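## Task

Every cardboard box sits above a shelf-edge label giving its lot number. Find each box whose lot number shows up on two or more labels anywhere in the storeroom and set all such boxes on the desk. They must rest there by themselves at the end, not held by the robot. The robot must not topple or be left leaning, or the task fails.

## Robot and tools

Robot: a Hello Robot Stretch 3 with one arm. It has a two-wheeled base (0.33 m long, 0.34 m wide), a lift on a mast and a telescoping arm that reaches out to the robot's right side. The base cannot drive sideways, so moving the gripper forward or back along the shelf means driving the base. Turning in place pivots about the point between the wheels, 0.05 m behind the front edge. A loose object may occasionally get nudged by an outside push.

Frames: the base frame has its origin on the floor between the drive wheels, x ahead, y to the left, z up. hand_pose is reported in it, located where the closed fingertips meet. The odometry frame is the base frame as it stood at the start; heading is positive leftward, -3.142 to 3.142.

execute_actions takes {"actions": [...]}, run in order; an empty list only reports state and images (head_camera, nav_camera, wrist_camera, always in that order, taken at the call's end). If any action is invalid or out of range, nothing in the call runs. Each action is {"robot": ..., "steps": n, "until": ...}; steps is 1 to 450 at 30 per second (default 1); {"steps": n} alone just waits. "robot" is one command, a list of up to 8 commands run one after another, or {"stop": true} which brakes everything and clears the queue. A command may hold:
- "base": exactly one of {"translate_m": d} (metres, offset from where the base is when that command begins, forward positive, |d| at most 1) or {"rotate_rad": d} (radians, offset, counter-clockwise/left positive, |d| at most 3.2).
- "joints": absolute targets by name; unnamed joints keep their targets. lift_m 0 to 1.1 (arm height); arm_m 0 to 0.52 (extension); wrist_yaw_rad -1.345 to 4.42 (0 along the arm, positive toward the front, 3.0 folded over the base); wrist_pitch_rad -1.57 to 0.451 (negative tips fingers down); wrist_roll_rad -2.911 to 2.911; gripper_m -0.089 to 0.179 (larger is wider; real fingertip gap is smaller by about 0.007 nearly closed to 0.025 fully open); head_pan_rad -3.953 to 1.73 (positive left, -1.57 looks along the arm); head_tilt_rad -1.53 to 0.419 (negative down).
- "contact_limits": {"arm_m": e}, effort percent 1 to 100 at which the arm halts; lower is gentler, very low stops instantly; it holds until the next arm command.
In a list, {"pause_s": s} (up to 15) waits. Each queued command starts only after the previous one ended "done" (off_target is also accepted for base and gripper); otherwise the rest is dropped. Any new command acts immediately and discards an older queue.

until: {"robot": {"status": "ended"}} is true once nothing is moving and no queue runs; use it with steps 450 to wait for a motion. Other fields compare as [op, value] with =, !=, <, <=, >, >=, e.g. {"lift_m": [">", 0.3]}; status fields accept a word or ["!=", "moving"]. {"any": {"status": "ended"}} fires when the first motion ends. Don't wait on exact equality of readings.

Results: base_status shows progress like (translate_m +0.12 of +0.30). joint_goals, joint_status, measured_speeds, motor_effort (percent, peak in brackets, noisy and biased), refusals, queue, queue_left. Statuses: moving, done, off_target (resting short, possibly still pushing), contact_stop (lift or arm hit something and went slack until re-commanded), time_out, stopped, not_commanded, torque_fault (wrist servo off about 10 s, goals refused). Lines starting refused:, dropped:, replaced: explain events, counting from 0. robot.on_its_own reports goals changed by the robot, slack or off joints, unusual resting effort, and base lean of 3 degrees or more. lidar_m: 12 distances, 30-degree sectors, 1st ahead, counting counter-clockwise (4th left, 7th behind, 10th right), in a plane 0.17 m up. wrist_depth_mm and head_depth_mm: 7x7 median depths.

zoom_image: {"camera": name, "region": [x0, y0, x1, y1]} in that camera's pixels, at most 504x504; useful for reading lot labels. finished_scene: {"scene": current number}; irreversible, so let every motion end first.

Gripping: command gripper_m below the object's width; to let go, open at least 0.02 above the touch value. Readings don't confirm a grasp; check cameras. Over-squeezing lets the stall guard weaken the grip.

Safety: fast base travel (0.30 m/s, 1.9 rad/s) needs lift_m under 0.30, arm_m under 0.03 and wrist_yaw_rad over 2.54; otherwise 0.10 m/s and 0.63 rad/s. Fold or unfold the wrist only with lift_m 0.32 to 0.95, wrist_pitch_rad -0.4 and roll near 0; after folding, lift may go to 0.25. With yaw below -0.4 keep pitch at -0.5 or lower. Arm pushes above about 0.45 m, repeated pushes after a contact_stop, driving while gripping something fixed, or snagging furniture (especially reversing) can tip the robot. If base_tilt leans, reverse the last move in small steps, free the gripper, and lower lift_m to about 0.2 if still tipped. Avoid drops, slams and hard pushes; objects must stay put on the desk.

Each tool is called after "Request:" as a command line: name --argument value for each argument, lists and objects as JSON in quotes; but a table of rows of numbers goes row by row, as --pt "numbers of a row", without its own name.

## Session

Request:
execute_actions --actions '[]'

Scene clock: 0.00 s.
robot.base_odometry: x=+0.000 y=+0.000 heading=+0.000 (m, m, rad; robot's odometry frame)
robot.turned_by_wheels: +0.000 (rad since the last result)
robot.turned_by_imu: +0.000 (rad since the last result)
robot.base_tilt: forward=+0.8 right=+1.3 (deg)
robot.lidar_m: 0.68 0.76 1.23 2.90 1.14 1.14 1.60 1.78 1.41 1.53 0.82 0.68
robot.head_depth_mm: 606 608 610 612 614 615 618 / 615 618 620 623 624 625 628 / 629 632 636 636 636 639 639 / 635 638 642 642 644 648 648 / 647 650 653 655 656 659 661 / 660 662 664 665 668 671 674 / 671 674 676 678 680 683 684
robot.base_status: not_commanded
robot.joint_positions: lift_m=+0.351 arm_m=+0.003 wrist_yaw_rad=+2.984 wrist_pitch_rad=-0.476 wrist_roll_rad=-0.009 gripper_m=+0.037 head_pan_rad=-0.020 head_tilt_rad=-0.002
robot.joint_goals: lift_m=+0.351 arm_m=+0.003 wrist_yaw_rad=+2.984 wrist_pitch_rad=-0.476 wrist_roll_rad=-0.009 gripper_m=+0.037 head_pan_rad=-0.020 head_tilt_rad=-0.002
robot.joint_status: lift_m=not_commanded arm_m=not_commanded wrist_yaw_rad=not_commanded wrist_pitch_rad=not_commanded wrist_roll_rad=not_commanded gripper_m=not_commanded head_pan_rad=not_commanded head_tilt_rad=not_commanded
robot.measured_speeds: translate_m=+0.000 rotate_rad=+0.000 lift_m=+0.000 arm_m=+0.000 wrist_yaw_rad=+0.000 wrist_pitch_rad=+0.000 wrist_roll_rad=+0.000 head_pan_rad=+0.000 head_tilt_rad=+0.000
robot: refusals=0 queue=idle queue_left=0
robot.motor_effort: left_wheel=+0 right_wheel=+0 lift_m=+22 arm_m=+0 wrist_yaw_rad=+1 wrist_pitch_rad=+5 wrist_roll_rad=+0 gripper_m=+0 head_pan_rad=+0 head_tilt_rad=+1 (%)
robot.hand_pose: x=+0.0127 y=+0.0663 z=+0.3508 quat_wxyz=(+0.220, +0.695, +0.114, +0.675) (m; robot's base frame)
robot.wrist_depth_mm: - - - - - - 867 / - - - - - - 870 / 965 - - - - - 833 / 772 772 812 832 861 894 828 / 640 651 688 704 707 725 728 / 542 552 - 572 601 603 623 / 480 502 - 508 494 518 527
pictures: head_camera (sideways: a quarter turn clockwise sets it upright), nav_camera (sideways: a quarter turn counterclockwise sets it upright), wrist_camera
Images, in order (width x height): head_camera 896x504, nav_camera 672x504, wrist_camera 644x364.

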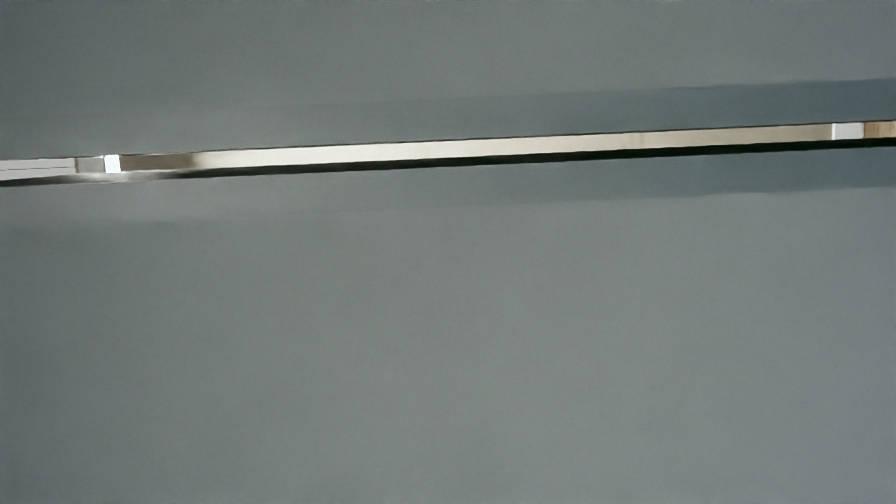

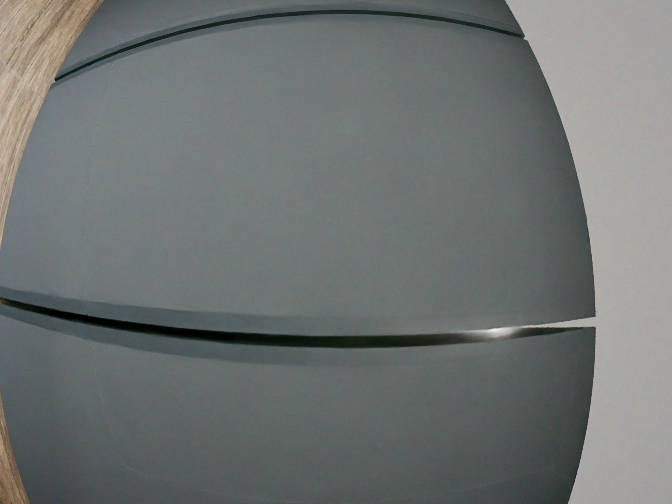

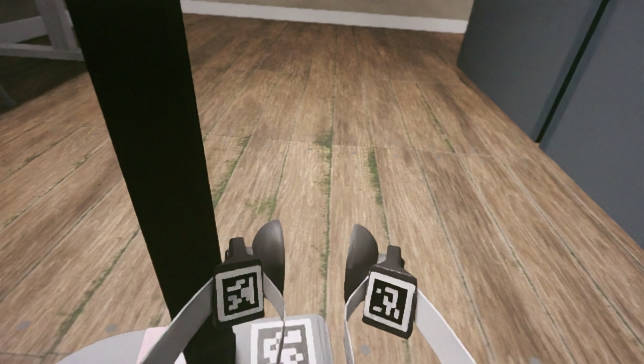

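Request:
execute_actions --actions '[{"robot":{"joints":{"head_pan_rad":1.57,"head_tilt_rad":-0.4}},"steps":450,"until":{"robot":{"status":"ended"}}}]'

Request:
execute_actions --actions '[{"robot":{"joints":{"head_pan_rad":-1.57,"head_tilt_rad":-0.4}},"steps":450,"until":{"robot":{"status":"ended"}}}]'

Request:
execute_actions --actions '[{"robot":{"joints":{"head_pan_rad":-2.8,"head_tilt_rad":-0.4}},"steps":450,"until":{"robot":{"status":"ended"}}}]'

Request:
execute_actions --actions '[{"robot":{"joints":{"head_pan_rad":-3.9,"head_tilt_rad":-0.4}},"steps":450,"until":{"robot":{"status":"ended"}}}]'

Scene clock: 7.47 s.
robot.base_odometry: x=+0.000 y=+0.000 heading=+0.000 (m, m, rad; robot's odometry frame)
robot.turned_by_wheels: +0.000 (rad since the last result)
robot.turned_by_imu: -0.001 (rad since the last result)
robot.base_tilt: forward=+0.9 right=+1.3 (deg)
robot.lidar_m: 0.68 0.76 1.23 2.90 1.14 1.14 1.60 1.78 1.42 1.53 0.82 0.68
robot.head_depth_mm: 2444 2629 2807 2971 2262 1742 1423 / 2482 2648 2858 2987 2289 1755 1423 / 2523 2683 2904 3123 2291 1765 1423 / 2549 2717 2930 3106 2330 1774 1426 / 2605 2783 2996 3141 2319 1761 1441 / 2640 2829 3045 3234 2351 1776 1435 / 2661 2842 3094 3205 2370 1814 1446
robot.base_status: not_commanded
robot.joint_positions: lift_m=+0.351 arm_m=+0.003 wrist_yaw_rad=+2.984 wrist_pitch_rad=-0.476 wrist_roll_rad=-0.009 gripper_m=+0.037 head_pan_rad=+1.563 head_tilt_rad=-0.395
robot.joint_goals: lift_m=+0.351 arm_m=+0.003 wrist_yaw_rad=+2.984 wrist_pitch_rad=-0.476 wrist_roll_rad=-0.009 gripper_m=+0.037 head_pan_rad=+1.570 head_tilt_rad=-0.400
robot.joint_status: lift_m=not_commanded arm_m=not_commanded wrist_yaw_rad=not_commanded wrist_pitch_rad=not_commanded wrist_roll_rad=not_commanded gripper_m=not_commanded head_pan_rad=done head_tilt_rad=done
robot.measured_speeds: translate_m=+0.000 rotate_rad=+0.000 lift_m=+0.000 arm_m=+0.000 wrist_yaw_rad=+0.000 wrist_pitch_rad=+0.000 wrist_roll_rad=+0.000 head_pan_rad=+0.000 head_tilt_rad=+0.000
robot: refusals=0 queue=done queue_left=0
robot.motor_effort: left_wheel=+0(0) right_wheel=+0(0) lift_m=+22(22) arm_m=+0(0) wrist_yaw_rad=+0(1) wrist_pitch_rad=+5(5) wrist_roll_rad=+0(0) gripper_m=+0(0) head_pan_rad=+5(48) head_tilt_rad=-3(29) (%)
robot.hand_pose: x=+0.0127 y=+0.0663 z=+0.3508 quat_wxyz=(+0.220, +0.695, +0.114, +0.675) (m; robot's base frame)
robot.wrist_depth_mm: - - - - - - 874 / - - - - - - 852 / 961 - - - - - 853 / 780 780 816 839 876 888 823 / 641 650 696 689 710 718 733 / 548 556 - 575 602 602 613 / 476 504 - 506 499 516 524
pictures: head_camera (sideways: a quarter turn clockwise sets it upright), nav_camera (sideways: a quarter turn counterclockwise sets it upright), wrist_camera
camera_calibration (this result's frames):
head_camera: T_world_to_cam=[[-0.027444, -0.397249, -0.917301, 1.21901], [-0.998044, 0.0624574, 0.0028117, 0.00713041], [0.0561752, 0.915583, -0.398186, 0.476143], [0, 0, 0, 1]] pos_world=[0.0138235, 0.0478564, 1.30777]
nav_camera: T_world_to_cam=[[-0.00370579, 0.405969, 0.913879, -1.14883], [0.999966, -0.00524952, 0.00638685, 0.038523], [0.00739029, 0.913872, -0.405936, 0.480056], [0, 0, 0, 1]] pos_world=[-0.0463268, 0.0278833, 1.24452]
wrist_camera: T_world_to_cam=[[0.987922, -0.134291, 0.0773082, -0.0366395], [-0.0132151, -0.570113, -0.82146, 0.369925], [0.154389, 0.810516, -0.565002, 0.305196], [0, 0, 0, 1]] pos_world=[-0.00603343, -0.0413876, 0.479147]
Images, in order (width x height): head_camera 896x504, nav_camera 672x504, wrist_camera 644x364.

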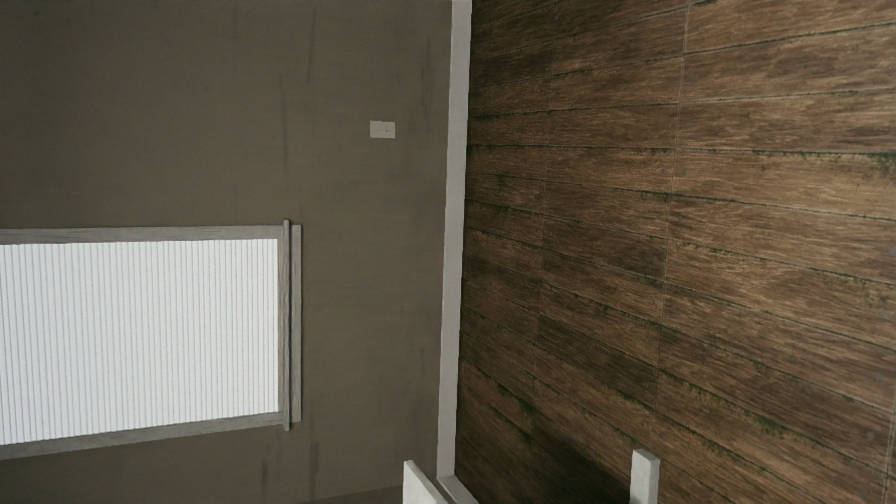

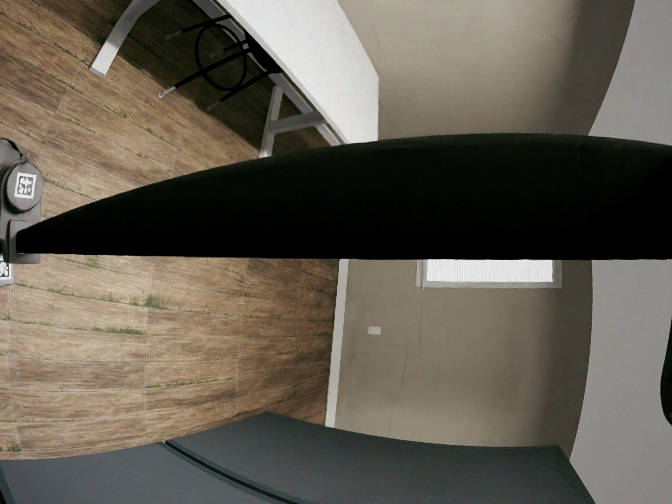

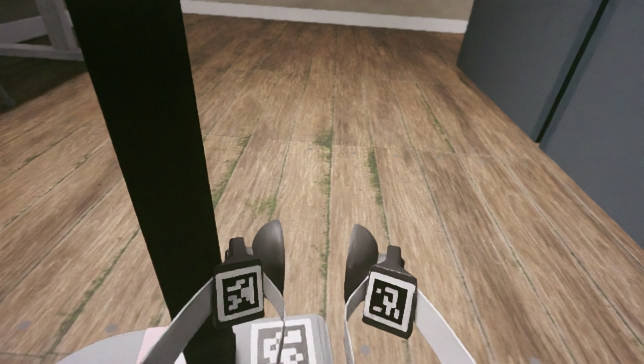

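Scene clock: 9.37 s.
robot.base_odometry: x=+0.000 y=+0.000 heading=+0.000 (m, m, rad; robot's odometry frame)
robot.turned_by_wheels: +0.000 (rad since the last result)
robot.turned_by_imu: +0.000 (rad since the last result)
robot.base_tilt: forward=+0.8 right=+1.3 (deg)
robot.lidar_m: 0.68 0.76 1.22 2.90 1.14 1.14 1.61 1.78 1.42 1.53 0.82 0.68
robot.head_depth_mm: 1497 1607 1470 1605 1544 1659 1415 / 1525 1679 1726 1871 1966 1712 1413 / 1552 1698 1771 1916 2063 1739 1423 / 1585 1734 1791 1948 2078 1774 1426 / 1609 1752 1835 1914 2013 1774 1437 / 1437 1539 1495 1620 1716 1722 1448 / 1273 1324 1368 1393 1413 1437 1394
robot.base_status: not_commanded
robot.joint_positions: lift_m=+0.351 arm_m=+0.003 wrist_yaw_rad=+2.984 wrist_pitch_rad=-0.476 wrist_roll_rad=-0.009 gripper_m=+0.037 head_pan_rad=-1.563 head_tilt_rad=-0.395
robot.joint_goals: lift_m=+0.351 arm_m=+0.003 wrist_yaw_rad=+2.984 wrist_pitch_rad=-0.476 wrist_roll_rad=-0.009 gripper_m=+0.037 head_pan_rad=-1.570 head_tilt_rad=-0.400
robot.joint_status: lift_m=not_commanded arm_m=not_commanded wrist_yaw_rad=not_commanded wrist_pitch_rad=not_commanded wrist_roll_rad=not_commanded gripper_m=not_commanded head_pan_rad=done head_tilt_rad=done
robot.measured_speeds: translate_m=+0.000 rotate_rad=+0.000 lift_m=+0.000 arm_m=+0.000 wrist_yaw_rad=+0.000 wrist_pitch_rad=+0.000 wrist_roll_rad=+0.000 head_pan_rad=+0.000 head_tilt_rad=+0.000
robot: refusals=0 queue=done queue_left=0
robot.motor_effort: left_wheel=+0(0) right_wheel=+0(1) lift_m=+22(23) arm_m=+0(1) wrist_yaw_rad=+1(1) wrist_pitch_rad=+5(5) wrist_roll_rad=+0(0) gripper_m=+0(1) head_pan_rad=-3(50) head_tilt_rad=-2(4) (%)
robot.hand_pose: x=+0.0127 y=+0.0663 z=+0.3508 quat_wxyz=(+0.220, +0.695, +0.114, +0.675) (m; robot's base frame)
robot.wrist_depth_mm: - - - - - - 885 / - - - - - - 848 / 980 - - - - - 840 / 775 790 809 840 865 886 830 / 636 647 710 691 712 722 727 / 548 551 - 578 600 607 612 / 476 503 - 506 498 522 530
pictures: head_camera (sideways: a quarter turn clockwise sets it upright), nav_camera (sideways: a quarter turn counterclockwise sets it upright), wrist_camera
camera_calibration (this result's frames):
head_camera: T_world_to_cam=[[0.0210572, 0.397867, -0.917201, 1.21859], [0.998918, -0.0464176, 0.00279813, -0.00503342], [-0.041461, -0.916268, -0.398414, 0.477036], [0, 0, 0, 1]] pos_world=[-0.000853696, -0.0479758, 1.30776]
nav_camera: T_world_to_cam=[[0.0102286, -0.406085, 0.913778, -1.14879], [-0.999921, -0.0108161, 0.00638615, 0.0507233], [0.00729016, -0.913771, -0.406164, 0.480353], [0, 0, 0, 1]] pos_world=[0.0589678, -0.0270233, 1.24451]
wrist_camera: T_world_to_cam=[[0.987922, -0.134291, 0.0773081, -0.0366394], [-0.0132153, -0.570113, -0.82146, 0.369925], [0.154389, 0.810516, -0.565002, 0.305196], [0, 0, 0, 1]] pos_world=[-0.00603342, -0.0413876, 0.479147]
Images, in order (width x height): head_camera 896x504, nav_camera 672x504, wrist_camera 644x364.

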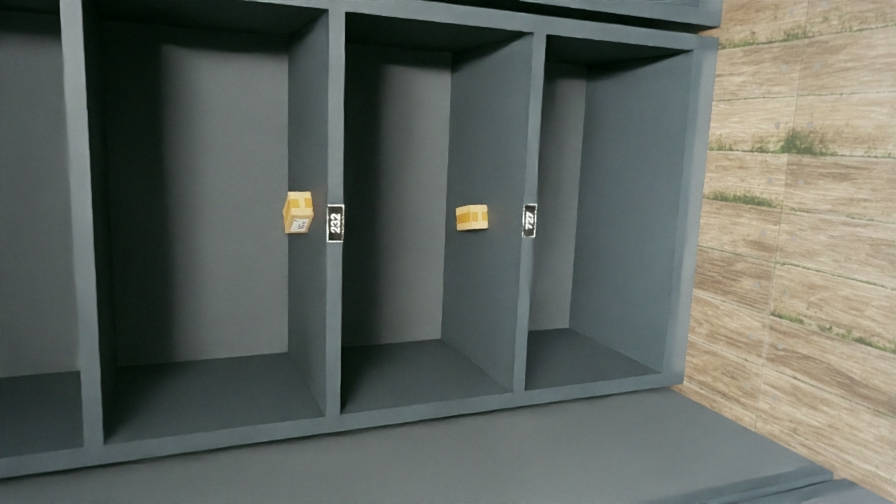

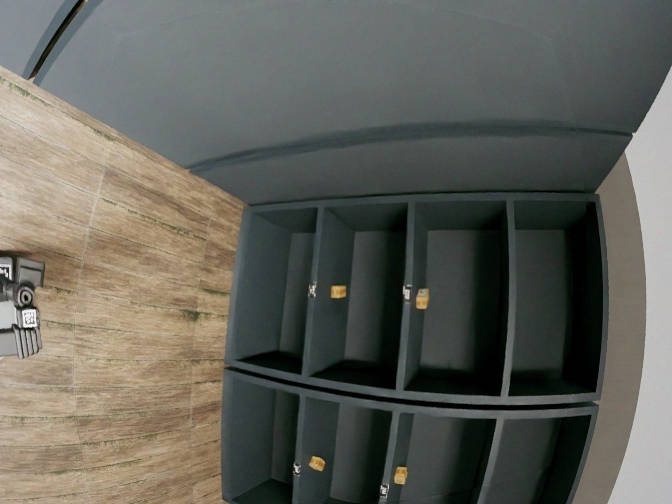

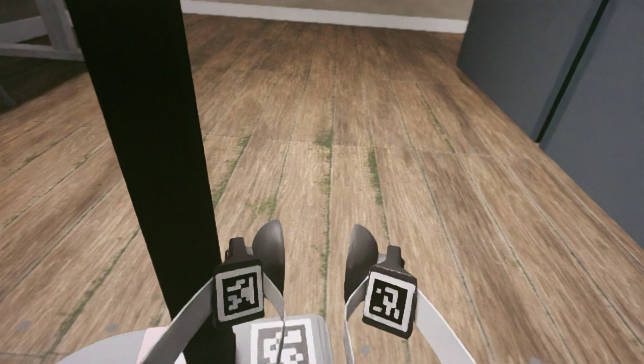

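Scene clock: 10.53 s.
robot.base_odometry: x=+0.000 y=+0.000 heading=+0.000 (m, m, rad; robot's odometry frame)
robot.turned_by_wheels: +0.000 (rad since the last result)
robot.turned_by_imu: +0.000 (rad since the last result)
robot.base_tilt: forward=+0.8 right=+1.2 (deg)
robot.lidar_m: 0.68 0.76 1.23 2.90 1.14 1.14 1.61 1.79 1.41 1.52 0.82 0.68
robot.head_depth_mm: 1353 1439 1541 1645 1766 1738 1413 / 1424 1514 1620 1726 1881 1753 1416 / 1498 1584 1713 1850 2008 1761 1426 / 1578 1681 1827 1995 2135 1770 1429 / 1659 1789 1955 2126 2233 1773 1439 / 1778 1916 2105 2312 2346 1787 1441 / 1882 2055 2233 2361 2054 1796 1441
robot.base_status: not_commanded
robot.joint_positions: lift_m=+0.351 arm_m=+0.003 wrist_yaw_rad=+2.984 wrist_pitch_rad=-0.476 wrist_roll_rad=-0.009 gripper_m=+0.037 head_pan_rad=-2.793 head_tilt_rad=-0.395
robot.joint_goals: lift_m=+0.351 arm_m=+0.003 wrist_yaw_rad=+2.984 wrist_pitch_rad=-0.476 wrist_roll_rad=-0.009 gripper_m=+0.037 head_pan_rad=-2.800 head_tilt_rad=-0.400
robot.joint_status: lift_m=not_commanded arm_m=not_commanded wrist_yaw_rad=not_commanded wrist_pitch_rad=not_commanded wrist_roll_rad=not_commanded gripper_m=not_commanded head_pan_rad=done head_tilt_rad=done
robot.measured_speeds: translate_m=+0.000 rotate_rad=+0.000 lift_m=+0.000 arm_m=+0.000 wrist_yaw_rad=+0.000 wrist_pitch_rad=+0.000 wrist_roll_rad=+0.000 head_pan_rad=+0.000 head_tilt_rad=+0.000
robot: refusals=0 queue=done queue_left=0
robot.motor_effort: left_wheel=+0(0) right_wheel=+0(0) lift_m=+22(22) arm_m=+0(0) wrist_yaw_rad=+1(1) wrist_pitch_rad=+5(4) wrist_roll_rad=+0(0) gripper_m=+0(0) head_pan_rad=-3(49) head_tilt_rad=-3(3) (%)
robot.hand_pose: x=+0.0127 y=+0.0663 z=+0.3508 quat_wxyz=(+0.220, +0.695, +0.114, +0.675) (m; robot's base frame)
robot.wrist_depth_mm: - - - - - - 874 / - - - - - - 867 / 980 - - - - - 845 / 764 778 818 834 873 894 829 / 644 651 698 694 707 721 739 / 540 550 - 575 602 611 613 / 478 498 - 501 496 520 523
pictures: head_camera (sideways: a quarter turn clockwise sets it upright), nav_camera (sideways: a quarter turn counterclockwise sets it upright), wrist_camera
camera_calibration (this result's frames):
head_camera: T_world_to_cam=[[0.38204, 0.113138, -0.917194, 1.21637], [0.290119, -0.956986, 0.00279715, -0.00070847], [-0.877426, -0.267164, -0.39843, 0.482157], [0, 0, 0, 1]] pos_world=[-0.041441, -0.00948112, 1.30776]
nav_camera: T_world_to_cam=[[-0.379329, -0.145371, 0.913771, -1.1464], [-0.344397, 0.938802, 0.0063861, 0.0467246], [-0.858779, -0.312277, -0.40618, 0.485657], [0, 0, 0, 1]] pos_world=[-0.00169825, -0.0588591, 1.24451]
wrist_camera: T_world_to_cam=[[0.987922, -0.134291, 0.0773082, -0.0366394], [-0.0132152, -0.570113, -0.82146, 0.369925], [0.154389, 0.810516, -0.565002, 0.305196], [0, 0, 0, 1]] pos_world=[-0.00603343, -0.0413876, 0.479147]
Images, in order (width x height): head_camera 896x504, nav_camera 672x504, wrist_camera 644x364.

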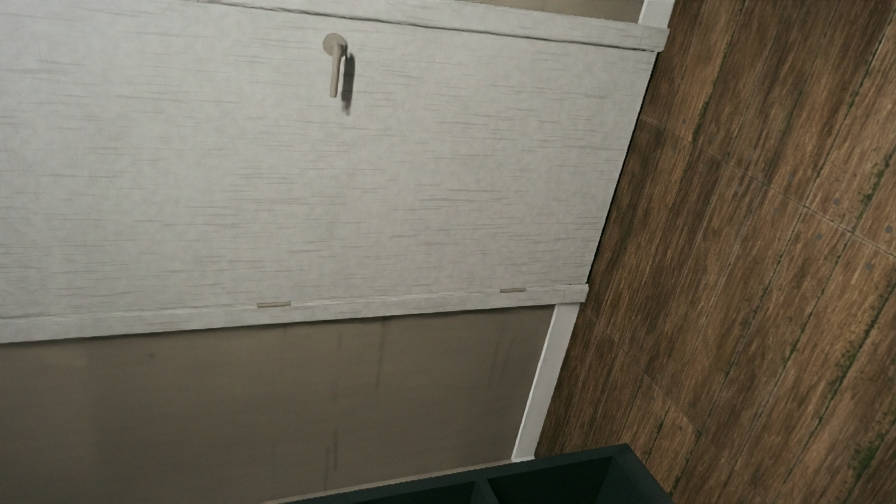

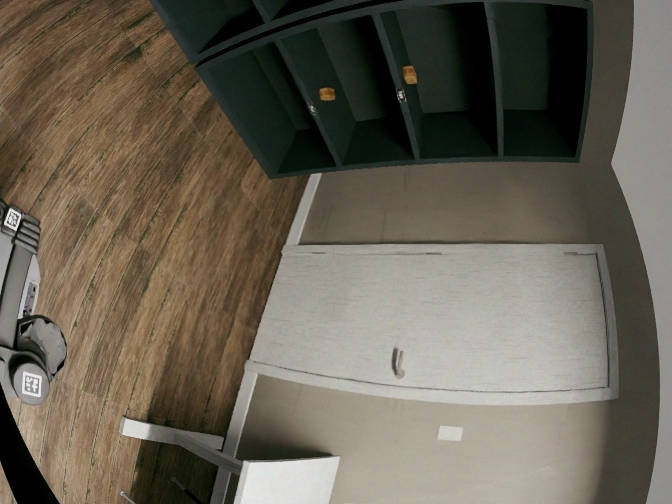

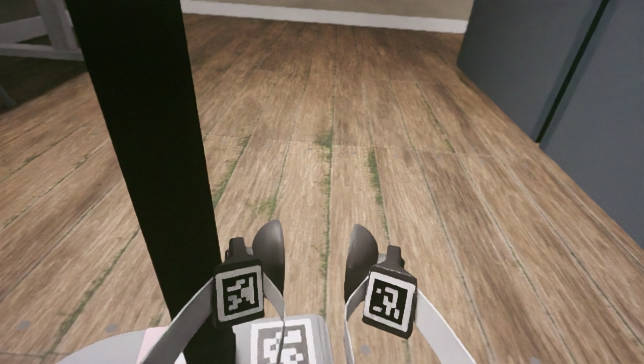

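Scene clock: 11.63 s.
robot.base_odometry: x=+0.000 y=+0.000 heading=+0.000 (m, m, rad; robot's odometry frame)
robot.turned_by_wheels: +0.000 (rad since the last result)
robot.turned_by_imu: +0.000 (rad since the last result)
robot.base_tilt: forward=+0.8 right=+1.3 (deg)
robot.lidar_m: 0.68 0.76 1.22 2.90 1.14 1.14 1.61 1.78 1.42 1.52 0.82 0.69
robot.head_depth_mm: - - - - - - - / - - - - - - - / 1801 1923 2053 1474 2041 1739 1426 / 1678 1796 1918 1499 1365 1658 1437 / 1576 1673 1793 1508 1146 1722 1435 / 1489 1574 1677 1525 1095 1785 1412 / 1413 1494 1580 1525 1055 1485 1440
robot.base_status: not_commanded
robot.joint_positions: lift_m=+0.351 arm_m=+0.003 wrist_yaw_rad=+2.984 wrist_pitch_rad=-0.476 wrist_roll_rad=-0.009 gripper_m=+0.037 head_pan_rad=-3.893 head_tilt_rad=-0.395
robot.joint_goals: lift_m=+0.351 arm_m=+0.003 wrist_yaw_rad=+2.984 wrist_pitch_rad=-0.476 wrist_roll_rad=-0.009 gripper_m=+0.037 head_pan_rad=-3.900 head_tilt_rad=-0.400
robot.joint_status: lift_m=not_commanded arm_m=not_commanded wrist_yaw_rad=not_commanded wrist_pitch_rad=not_commanded wrist_roll_rad=not_commanded gripper_m=not_commanded head_pan_rad=done head_tilt_rad=done
robot.measured_speeds: translate_m=+0.000 rotate_rad=+0.000 lift_m=+0.000 arm_m=+0.000 wrist_yaw_rad=+0.000 wrist_pitch_rad=+0.000 wrist_roll_rad=+0.000 head_pan_rad=+0.000 head_tilt_rad=+0.000
robot: refusals=0 queue=done queue_left=0
robot.motor_effort: left_wheel=+0(0) right_wheel=+0(0) lift_m=+22(22) arm_m=-1(0) wrist_yaw_rad=+2(0) wrist_pitch_rad=+5(5) wrist_roll_rad=+0(0) gripper_m=+0(0) head_pan_rad=-4(52) head_tilt_rad=-4(2) (%)
robot.hand_pose: x=+0.0127 y=+0.0663 z=+0.3508 quat_wxyz=(+0.220, +0.695, +0.114, +0.675) (m; robot's base frame)
robot.wrist_depth_mm: - - - - - - 873 / - - - - - - 853 / 989 - - - - - 840 / 769 783 820 854 859 895 819 / 644 648 697 690 699 716 724 / 545 554 - 573 601 607 611 / 475 500 - 503 495 519 528
pictures: head_camera (sideways: a quarter turn clockwise sets it upright), nav_camera (sideways: a quarter turn counterclockwise sets it upright), wrist_camera
camera_calibration (this result's frames):
head_camera: T_world_to_cam=[[0.274131, -0.289165, -0.917189, 1.21703], [-0.721274, -0.692645, 0.00279645, 0.00546197], [-0.636095, 0.660778, -0.398442, 0.4807], [0, 0, 0, 1]] pos_world=[-0.0239142, 0.0380682, 1.30776]
nav_camera: T_world_to_cam=[[-0.301628, 0.272127, 0.913765, -1.14687], [0.680448, 0.732769, 0.00638607, 0.0404731], [-0.667841, 0.623696, -0.406192, 0.484508], [0, 0, 0, 1]] pos_world=[-0.0498923, -0.0197491, 1.24451]
wrist_camera: T_world_to_cam=[[0.987922, -0.134291, 0.0773082, -0.0366395], [-0.0132151, -0.570113, -0.82146, 0.369925], [0.154389, 0.810516, -0.565002, 0.305196], [0, 0, 0, 1]] pos_world=[-0.00603343, -0.0413876, 0.479147]
Images, in order (width x height): head_camera 896x504, nav_camera 672x504, wrist_camera 644x364.

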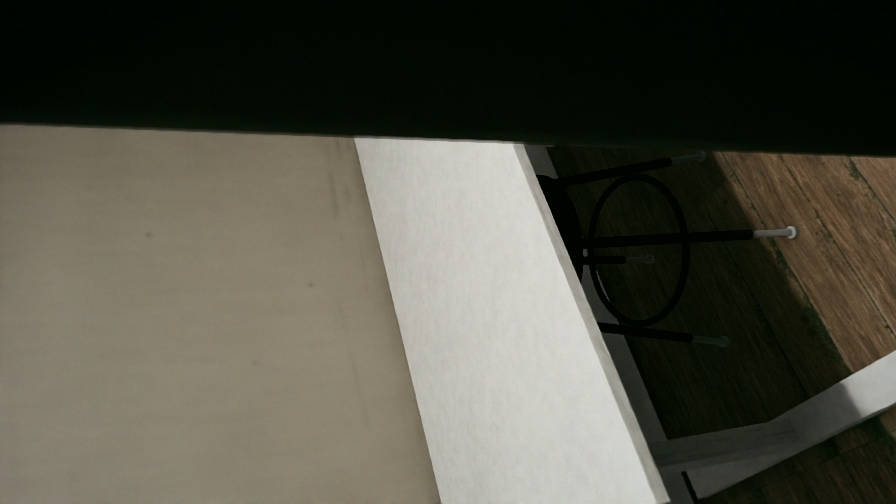

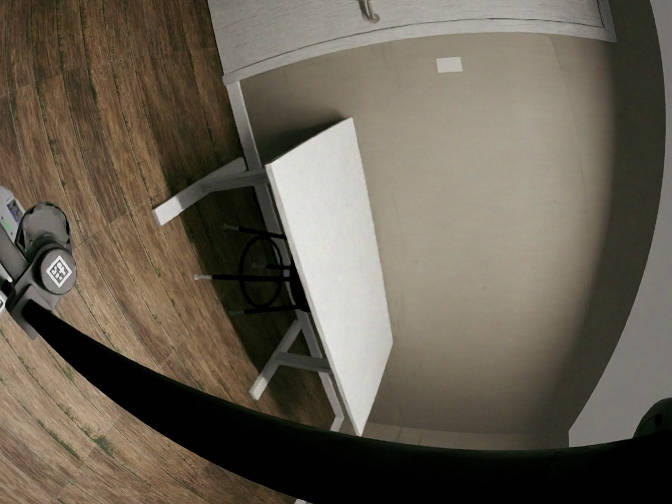

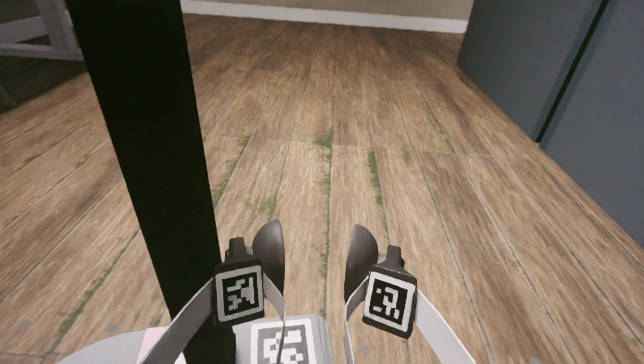

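Request:
execute_actions --actions '[{"robot":{"joints":{"head_pan_rad":-2.15,"head_tilt_rad":-0.4,"lift_m":0.26}},"steps":450,"until":{"robot":{"status":"ended"}}}]'

Scene clock: 15.00 s.
robot.base_odometry: x=+0.000 y=+0.000 heading=+0.000 (m, m, rad; robot's odometry frame)
robot.turned_by_wheels: +0.000 (rad since the last result)
robot.turned_by_imu: -0.001 (rad since the last result)
robot.base_tilt: forward=+0.9 right=+1.3 (deg)
robot.lidar_m: 0.68 0.76 1.23 2.90 1.14 1.14 1.61 1.78 1.42 1.53 0.82 0.68
robot.head_depth_mm: 1558 1671 2200 2383 2276 1745 1416 / 1710 1816 1892 1975 2078 1750 1419 / 1795 1964 2067 2096 2169 1751 1423 / 1715 1866 1954 1983 2168 1771 1433 / 1649 1787 1855 1980 2090 1746 1431 / 1557 1679 1388 1508 1626 1729 1442 / 1202 1439 1522 1817 1954 1685 1440
robot.base_status: not_commanded
robot.joint_positions: lift_m=+0.260 arm_m=+0.003 wrist_yaw_rad=+2.984 wrist_pitch_rad=-0.478 wrist_roll_rad=-0.009 gripper_m=+0.037 head_pan_rad=-2.157 head_tilt_rad=-0.395
robot.joint_goals: lift_m=+0.260 arm_m=+0.003 wrist_yaw_rad=+2.984 wrist_pitch_rad=-0.478 wrist_roll_rad=-0.009 gripper_m=+0.037 head_pan_rad=-2.150 head_tilt_rad=-0.400
robot.joint_status: lift_m=done arm_m=not_commanded wrist_yaw_rad=not_commanded wrist_pitch_rad=not_commanded wrist_roll_rad=not_commanded gripper_m=not_commanded head_pan_rad=done head_tilt_rad=done
robot.measured_speeds: translate_m=+0.000 rotate_rad=+0.000 lift_m=+0.000 arm_m=+0.000 wrist_yaw_rad=+0.000 wrist_pitch_rad=+0.000 wrist_roll_rad=+0.000 head_pan_rad=+0.000 head_tilt_rad=+0.000
robot: refusals=0 queue=done queue_left=0
robot.motor_effort: left_wheel=+0(0) right_wheel=+0(0) lift_m=+19(22) arm_m=-1(1) wrist_yaw_rad=+2(1) wrist_pitch_rad=+5(5) wrist_roll_rad=+0(0) gripper_m=+0(0) head_pan_rad=+5(49) head_tilt_rad=-3(3) (%)
robot.hand_pose: x=+0.0126 y=+0.0661 z=+0.2597 quat_wxyz=(+0.220, +0.695, +0.114, +0.675) (m; robot's base frame)
robot.wrist_depth_mm: - - - - - - 869 / - - - - - - 852 / 781 - 838 872 893 949 831 / 630 630 655 673 693 717 735 / 520 527 555 567 572 582 598 / 458 - - - 488 490 496 / - - - - 399 420 426
pictures: head_camera (sideways: a quarter turn clockwise sets it upright), nav_camera (sideways: a quarter turn counterclockwise sets it upright), wrist_camera
camera_calibration (this result's frames):
head_camera: T_world_to_cam=[[0.240291, 0.317843, -0.917189, 1.21723], [0.801557, -0.597912, 0.00279644, -0.00382732], [-0.547509, -0.735852, -0.398442, 0.48016], [0, 0, 0, 1]] pos_world=[-0.0265303, -0.0358512, 1.30776]
nav_camera: T_world_to_cam=[[-0.218975, -0.342174, 0.913765, -1.14737], [-0.834443, 0.551058, 0.00638607, 0.0497139], [-0.505723, -0.761086, -0.406192, 0.483519], [0, 0, 0, 1]] pos_world=[0.0347646, -0.0519952, 1.24451]
wrist_camera: T_world_to_cam=[[0.987935, -0.134209, 0.0772845, -0.0295951], [-0.0133544, -0.57099, -0.820849, 0.294929], [0.154294, 0.809913, -0.565893, 0.254137], [0, 0, 0, 1]] pos_world=[-0.00603515, -0.0413991, 0.388193]
Images, in order (width x height): head_camera 896x504, nav_camera 672x504, wrist_camera 644x364.

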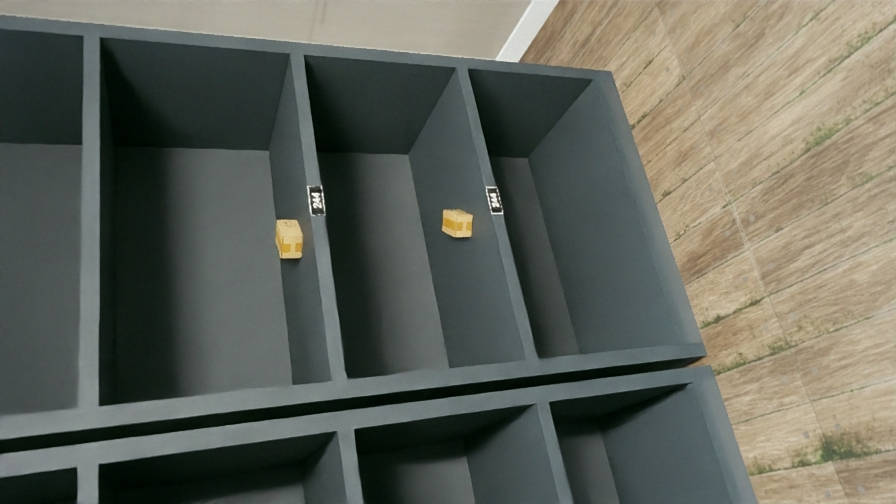

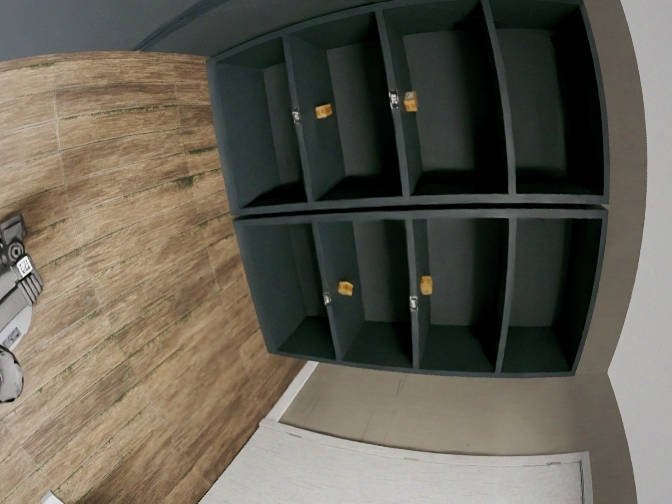

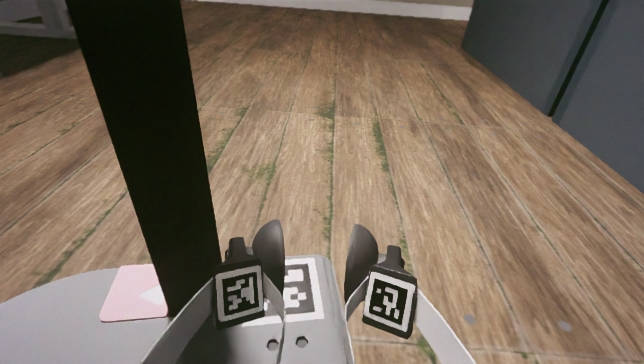

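Request:
zoom_image --camera "head_camera" --region '[260, 160, 520, 280]'

Region (260, 160, 520, 280) of head_camera's 896x504 image, scaled by 1.938, with more detail than that image has; it fills the top 233 rows of this view, and the rest is white.

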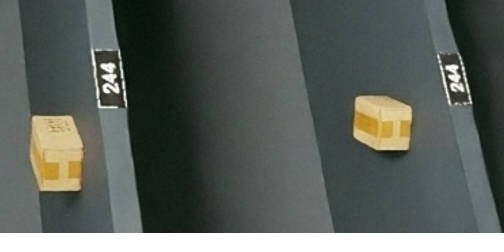

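Request:
execute_actions --actions '[{"robot":[{"base":{"rotate_rad":0.544},"joints":{"head_pan_rad":-1.57,"head_tilt_rad":-0.6,"wrist_pitch_rad":-0.4}},{"base":{"translate_m":-0.905}},{"base":{"rotate_rad":-0.754},"joints":{"lift_m":0.5}},{"joints":{"wrist_yaw_rad":0.0,"gripper_m":0.17}},{"joints":{"wrist_pitch_rad":0.0}}],"steps":450,"until":{"robot":{"status":"ended"}}}]'

Scene clock: 106.73 s.
robot.base_odometry: x=-0.774 y=-0.468 heading=-0.210 (m, m, rad; robot's odometry frame)
robot.turned_by_wheels: -0.210 (rad since the last result)
robot.turned_by_imu: -0.215 (rad since the last result)
robot.base_tilt: forward=+0.8 right=+1.3 (deg)
robot.lidar_m: 1.35 1.40 1.88 1.58 1.37 0.97 0.93 0.96 0.93 1.24 0.86 1.41
robot.head_depth_mm: 1063 1125 883 1289 1159 1364 1246 / 1057 1117 883 1335 1160 1386 1251 / 1049 1113 890 1342 1129 1392 1259 / 1044 1118 885 1362 1126 1391 1253 / 1037 1113 903 1357 1134 1394 1263 / 1033 1104 905 1357 1136 1397 1257 / 1027 1101 853 1216 1102 1232 1265
robot.base_status: done (rotate_rad -0.7538 of -0.7540)
robot.joint_positions: lift_m=+0.500 arm_m=+0.003 wrist_yaw_rad=+0.004 wrist_pitch_rad=-0.028 wrist_roll_rad=-0.009 gripper_m=+0.170 head_pan_rad=-1.577 head_tilt_rad=-0.593
robot.joint_goals: lift_m=+0.500 arm_m=+0.003 wrist_yaw_rad=+0.000 wrist_pitch_rad=+0.000 wrist_roll_rad=-0.009 gripper_m=+0.170 head_pan_rad=-1.570 head_tilt_rad=-0.600
robot.joint_status: lift_m=done arm_m=not_commanded wrist_yaw_rad=done wrist_pitch_rad=done wrist_roll_rad=not_commanded gripper_m=done head_pan_rad=done head_tilt_rad=done
robot.measured_speeds: translate_m=+0.000 rotate_rad=+0.000 lift_m=+0.000 arm_m=+0.000 wrist_yaw_rad=+0.000 wrist_pitch_rad=+0.000 wrist_roll_rad=+0.000 head_pan_rad=+0.000 head_tilt_rad=+0.000
robot: refusals=0 queue=done queue_left=0
robot.motor_effort: left_wheel=+5(14) right_wheel=-6(14) lift_m=+25(27) arm_m=-1(1) wrist_yaw_rad=-3(2) wrist_pitch_rad=+10(11) wrist_roll_rad=+0(0) gripper_m=+1(85) head_pan_rad=+4(38) head_tilt_rad=-4(21) (%)
robot.hand_pose: x=-0.0205 y=-0.4032 z=+0.6073 quat_wxyz=(+0.711, +0.011, -0.703, -0.009) (m; robot's base frame)
robot.wrist_depth_mm: 499 682 931 927 892 778 561 / 515 700 941 979 960 840 580 / 524 710 984 963 - 815 602 / 540 635 805 716 995 754 606 / 551 683 - - 591 625 632 / - 812 - - - 897 913 / 582 777 951 972 989 882 943
pictures: head_camera (sideways: a quarter turn clockwise sets it upright), nav_camera (sideways: a quarter turn counterclockwise sets it upright), wrist_camera
camera_calibration (this result's frames):
head_camera: T_world_to_cam=[[0.0276353, 0.570385, -0.820912, 1.09296], [0.998176, -0.0598448, -0.00797857, 0.00900049], [-0.0536782, -0.819194, -0.570999, 0.701671], [0, 0, 0, 1]] pos_world=[-0.001524, -0.0480663, 1.29795]
nav_camera: T_world_to_cam=[[0.00353769, -0.578199, 0.815888, -1.02108], [-0.999982, 0.00194274, 0.0057127, 0.051602], [-0.00488813, -0.815893, -0.578182, 0.704249], [0, 0, 0, 1]] pos_world=[0.0586557, -0.0158956, 1.23997]
wrist_camera: T_world_to_cam=[[-0.996805, 0.00980932, 0.0792646, -0.0705509], [-0.076849, 0.152539, -0.985305, 0.702145], [-0.0217561, -0.988249, -0.151298, -0.144364], [0, 0, 0, 1]] pos_world=[-0.0195071, -0.24908, 0.675578]
Images, in order (width x height): head_camera 896x504, nav_camera 672x504, wrist_camera 644x364.

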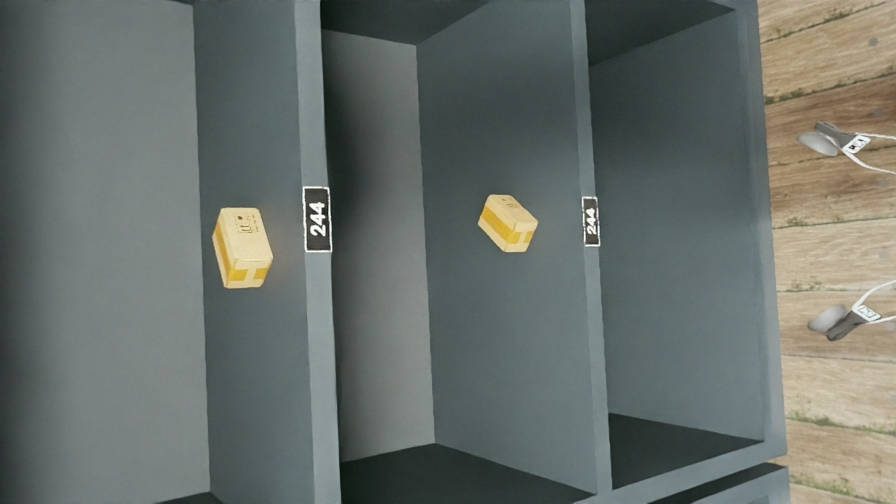

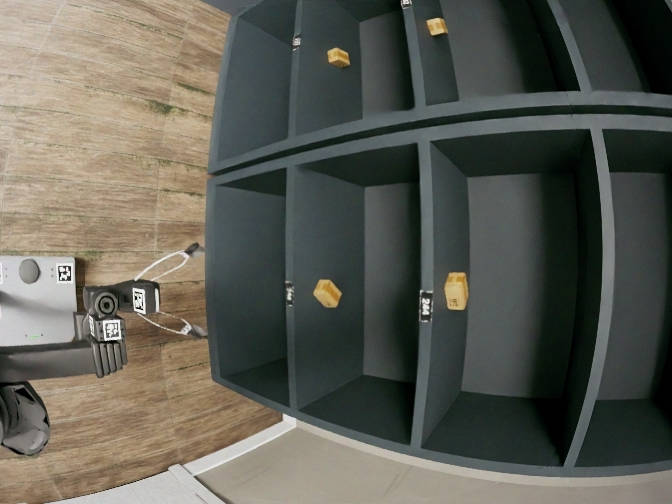

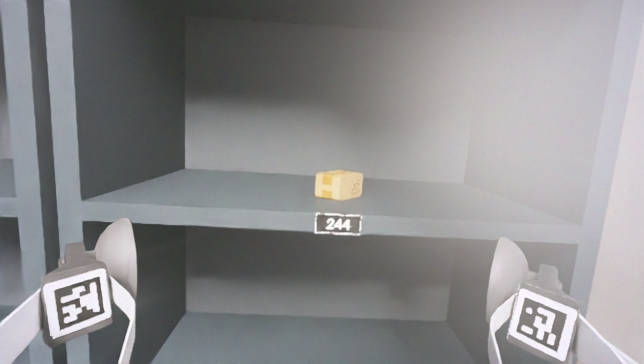

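Request:
zoom_image --camera "head_camera" --region '[450, 160, 620, 290]'

Request:
zoom_image --camera "head_camera" --region '[180, 170, 350, 310]'

Region (450, 160, 620, 290) of head_camera's 896x504 image, scaled by 2.965, with more detail than that image has; it fills the top 385 rows of this view, and the rest is white.

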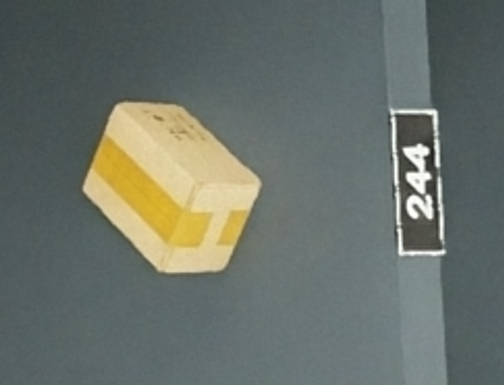

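Region (180, 170, 350, 310) of head_camera's 896x504 image, scaled by 2.965, with more detail than that image has; it fills the top 415 rows of this view, and the rest is white.

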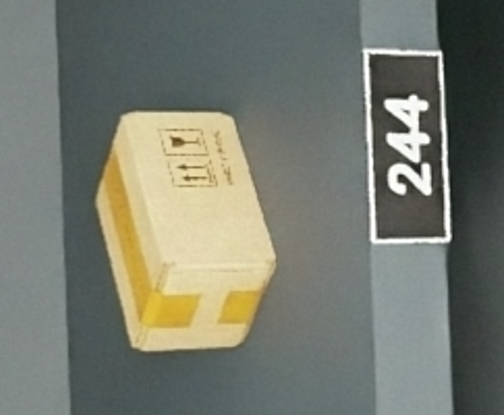

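Request:
execute_actions --actions '[{"robot":[{"base":{"rotate_rad":0.45},"joints":{"head_pan_rad":-1.45,"head_tilt_rad":-0.75,"wrist_yaw_rad":0.48,"lift_m":0.55,"gripper_m":0.179}},{"base":{"translate_m":-0.56},"joints":{"arm_m":0.3}}],"steps":450,"until":{"robot":{"status":"ended"}}}]'

Scene clock: 179.43 s.
robot.base_odometry: x=-1.318 y=-0.601 heading=+0.240 (m, m, rad; robot's odometry frame)
robot.turned_by_wheels: +0.450 (rad since the last result)
robot.turned_by_imu: +0.458 (rad since the last result)
robot.base_tilt: forward=+0.8 right=+1.4 (deg)
robot.lidar_m: 1.89 2.44 1.08 0.66 0.45 0.42 0.43 0.58 0.55 1.02 1.01 1.86
robot.head_depth_mm: 853 735 590 1108 918 962 1186 / 892 738 617 1107 966 1265 1171 / 924 741 1205 1110 971 1270 1171 / 970 739 1264 1058 1392 1298 1178 / 1013 727 1323 1119 1453 1325 1178 / 1056 746 1309 1118 1491 1352 1182 / 987 832 1176 1188 1477 1352 1177
robot.base_status: done (translate_m -0.5600 of -0.5600)
robot.joint_positions: lift_m=+0.550 arm_m=+0.300 wrist_yaw_rad=+0.478 wrist_pitch_rad=-0.025 wrist_roll_rad=-0.009 gripper_m=+0.179 head_pan_rad=-1.457 head_tilt_rad=-0.741
robot.joint_goals: lift_m=+0.550 arm_m=+0.300 wrist_yaw_rad=+0.480 wrist_pitch_rad=+0.000 wrist_roll_rad=-0.009 gripper_m=+0.179 head_pan_rad=-1.450 head_tilt_rad=-0.750
robot.joint_status: lift_m=done arm_m=done wrist_yaw_rad=done wrist_pitch_rad=done wrist_roll_rad=not_commanded gripper_m=done head_pan_rad=done head_tilt_rad=done
robot.measured_speeds: translate_m=+0.000 rotate_rad=+0.000 lift_m=+0.000 arm_m=+0.000 wrist_yaw_rad=+0.000 wrist_pitch_rad=+0.000 wrist_roll_rad=+0.000 head_pan_rad=+0.000 head_tilt_rad=+0.000
robot: refusals=0 queue=done queue_left=0
robot.motor_effort: left_wheel=-4(10) right_wheel=+5(11) lift_m=+25(23) arm_m=+2(2) wrist_yaw_rad=+1(6) wrist_pitch_rad=+10(11) wrist_roll_rad=+0(0) gripper_m=+0(50) head_pan_rad=+4(18) head_tilt_rad=-5(19) (%)
robot.hand_pose: x=+0.0961 y=-0.6716 z=+0.6579 quat_wxyz=(+0.693, +0.176, -0.681, +0.159) (m; robot's base frame)
robot.wrist_depth_mm: - 524 597 692 625 495 414 / - 547 609 735 629 502 416 / - 555 624 731 631 502 420 / - 570 637 761 641 505 420 / - 555 575 610 595 513 422 / - 410 392 382 324 430 413 / - 590 297 289 273 319 352
pictures: head_camera (sideways: a quarter turn clockwise sets it upright), nav_camera (sideways: a quarter turn counterclockwise sets it upright), wrist_camera
camera_calibration (this result's frames):
head_camera: T_world_to_cam=[[-0.0536936, 0.683268, -0.728191, 0.972597], [0.997977, 0.0615711, -0.0158137, 0.0191999], [0.0340305, -0.727567, -0.685192, 0.849682], [0, 0, 0, 1]] pos_world=[0.004146, -0.0475255, 1.29074]
nav_camera: T_world_to_cam=[[0.0854836, -0.686486, 0.7221, -0.89933], [-0.992963, -0.118319, 0.00506493, 0.0524035], [0.0819614, -0.717452, -0.69177, 0.851476], [0, 0, 0, 1]] pos_world=[0.0591245, -0.000284789, 1.23817]
wrist_camera: T_world_to_cam=[[-0.891357, -0.446323, 0.0792342, -0.272146], [-0.137007, 0.0986406, -0.985646, 0.771688], [0.432101, -0.889419, -0.149074, -0.378136], [0, 0, 0, 1]] pos_world=[0.0265404, -0.533906, 0.725805]
Images, in order (width x height): head_camera 896x504, nav_camera 672x504, wrist_camera 644x364.

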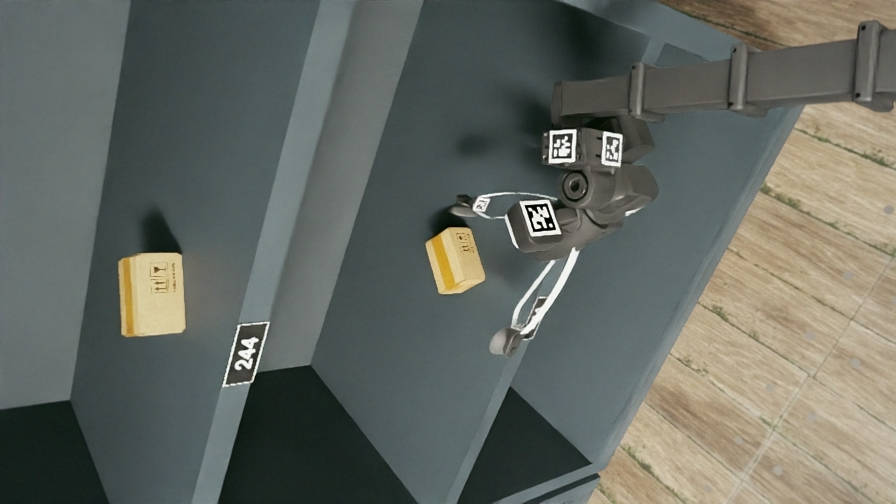

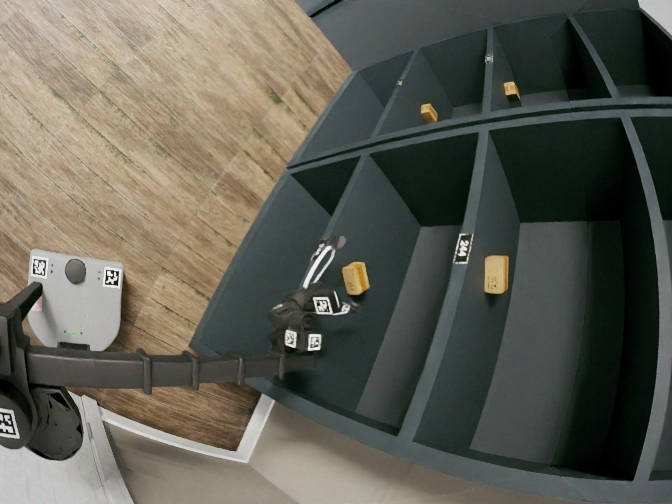

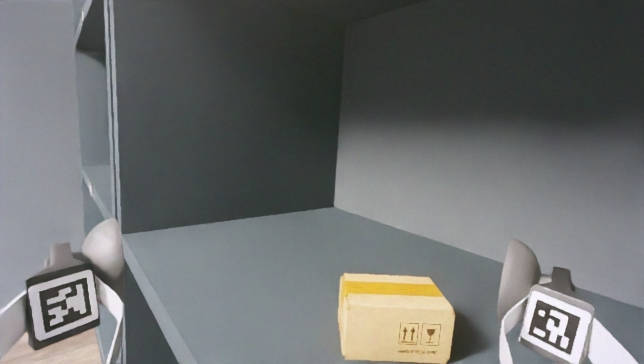

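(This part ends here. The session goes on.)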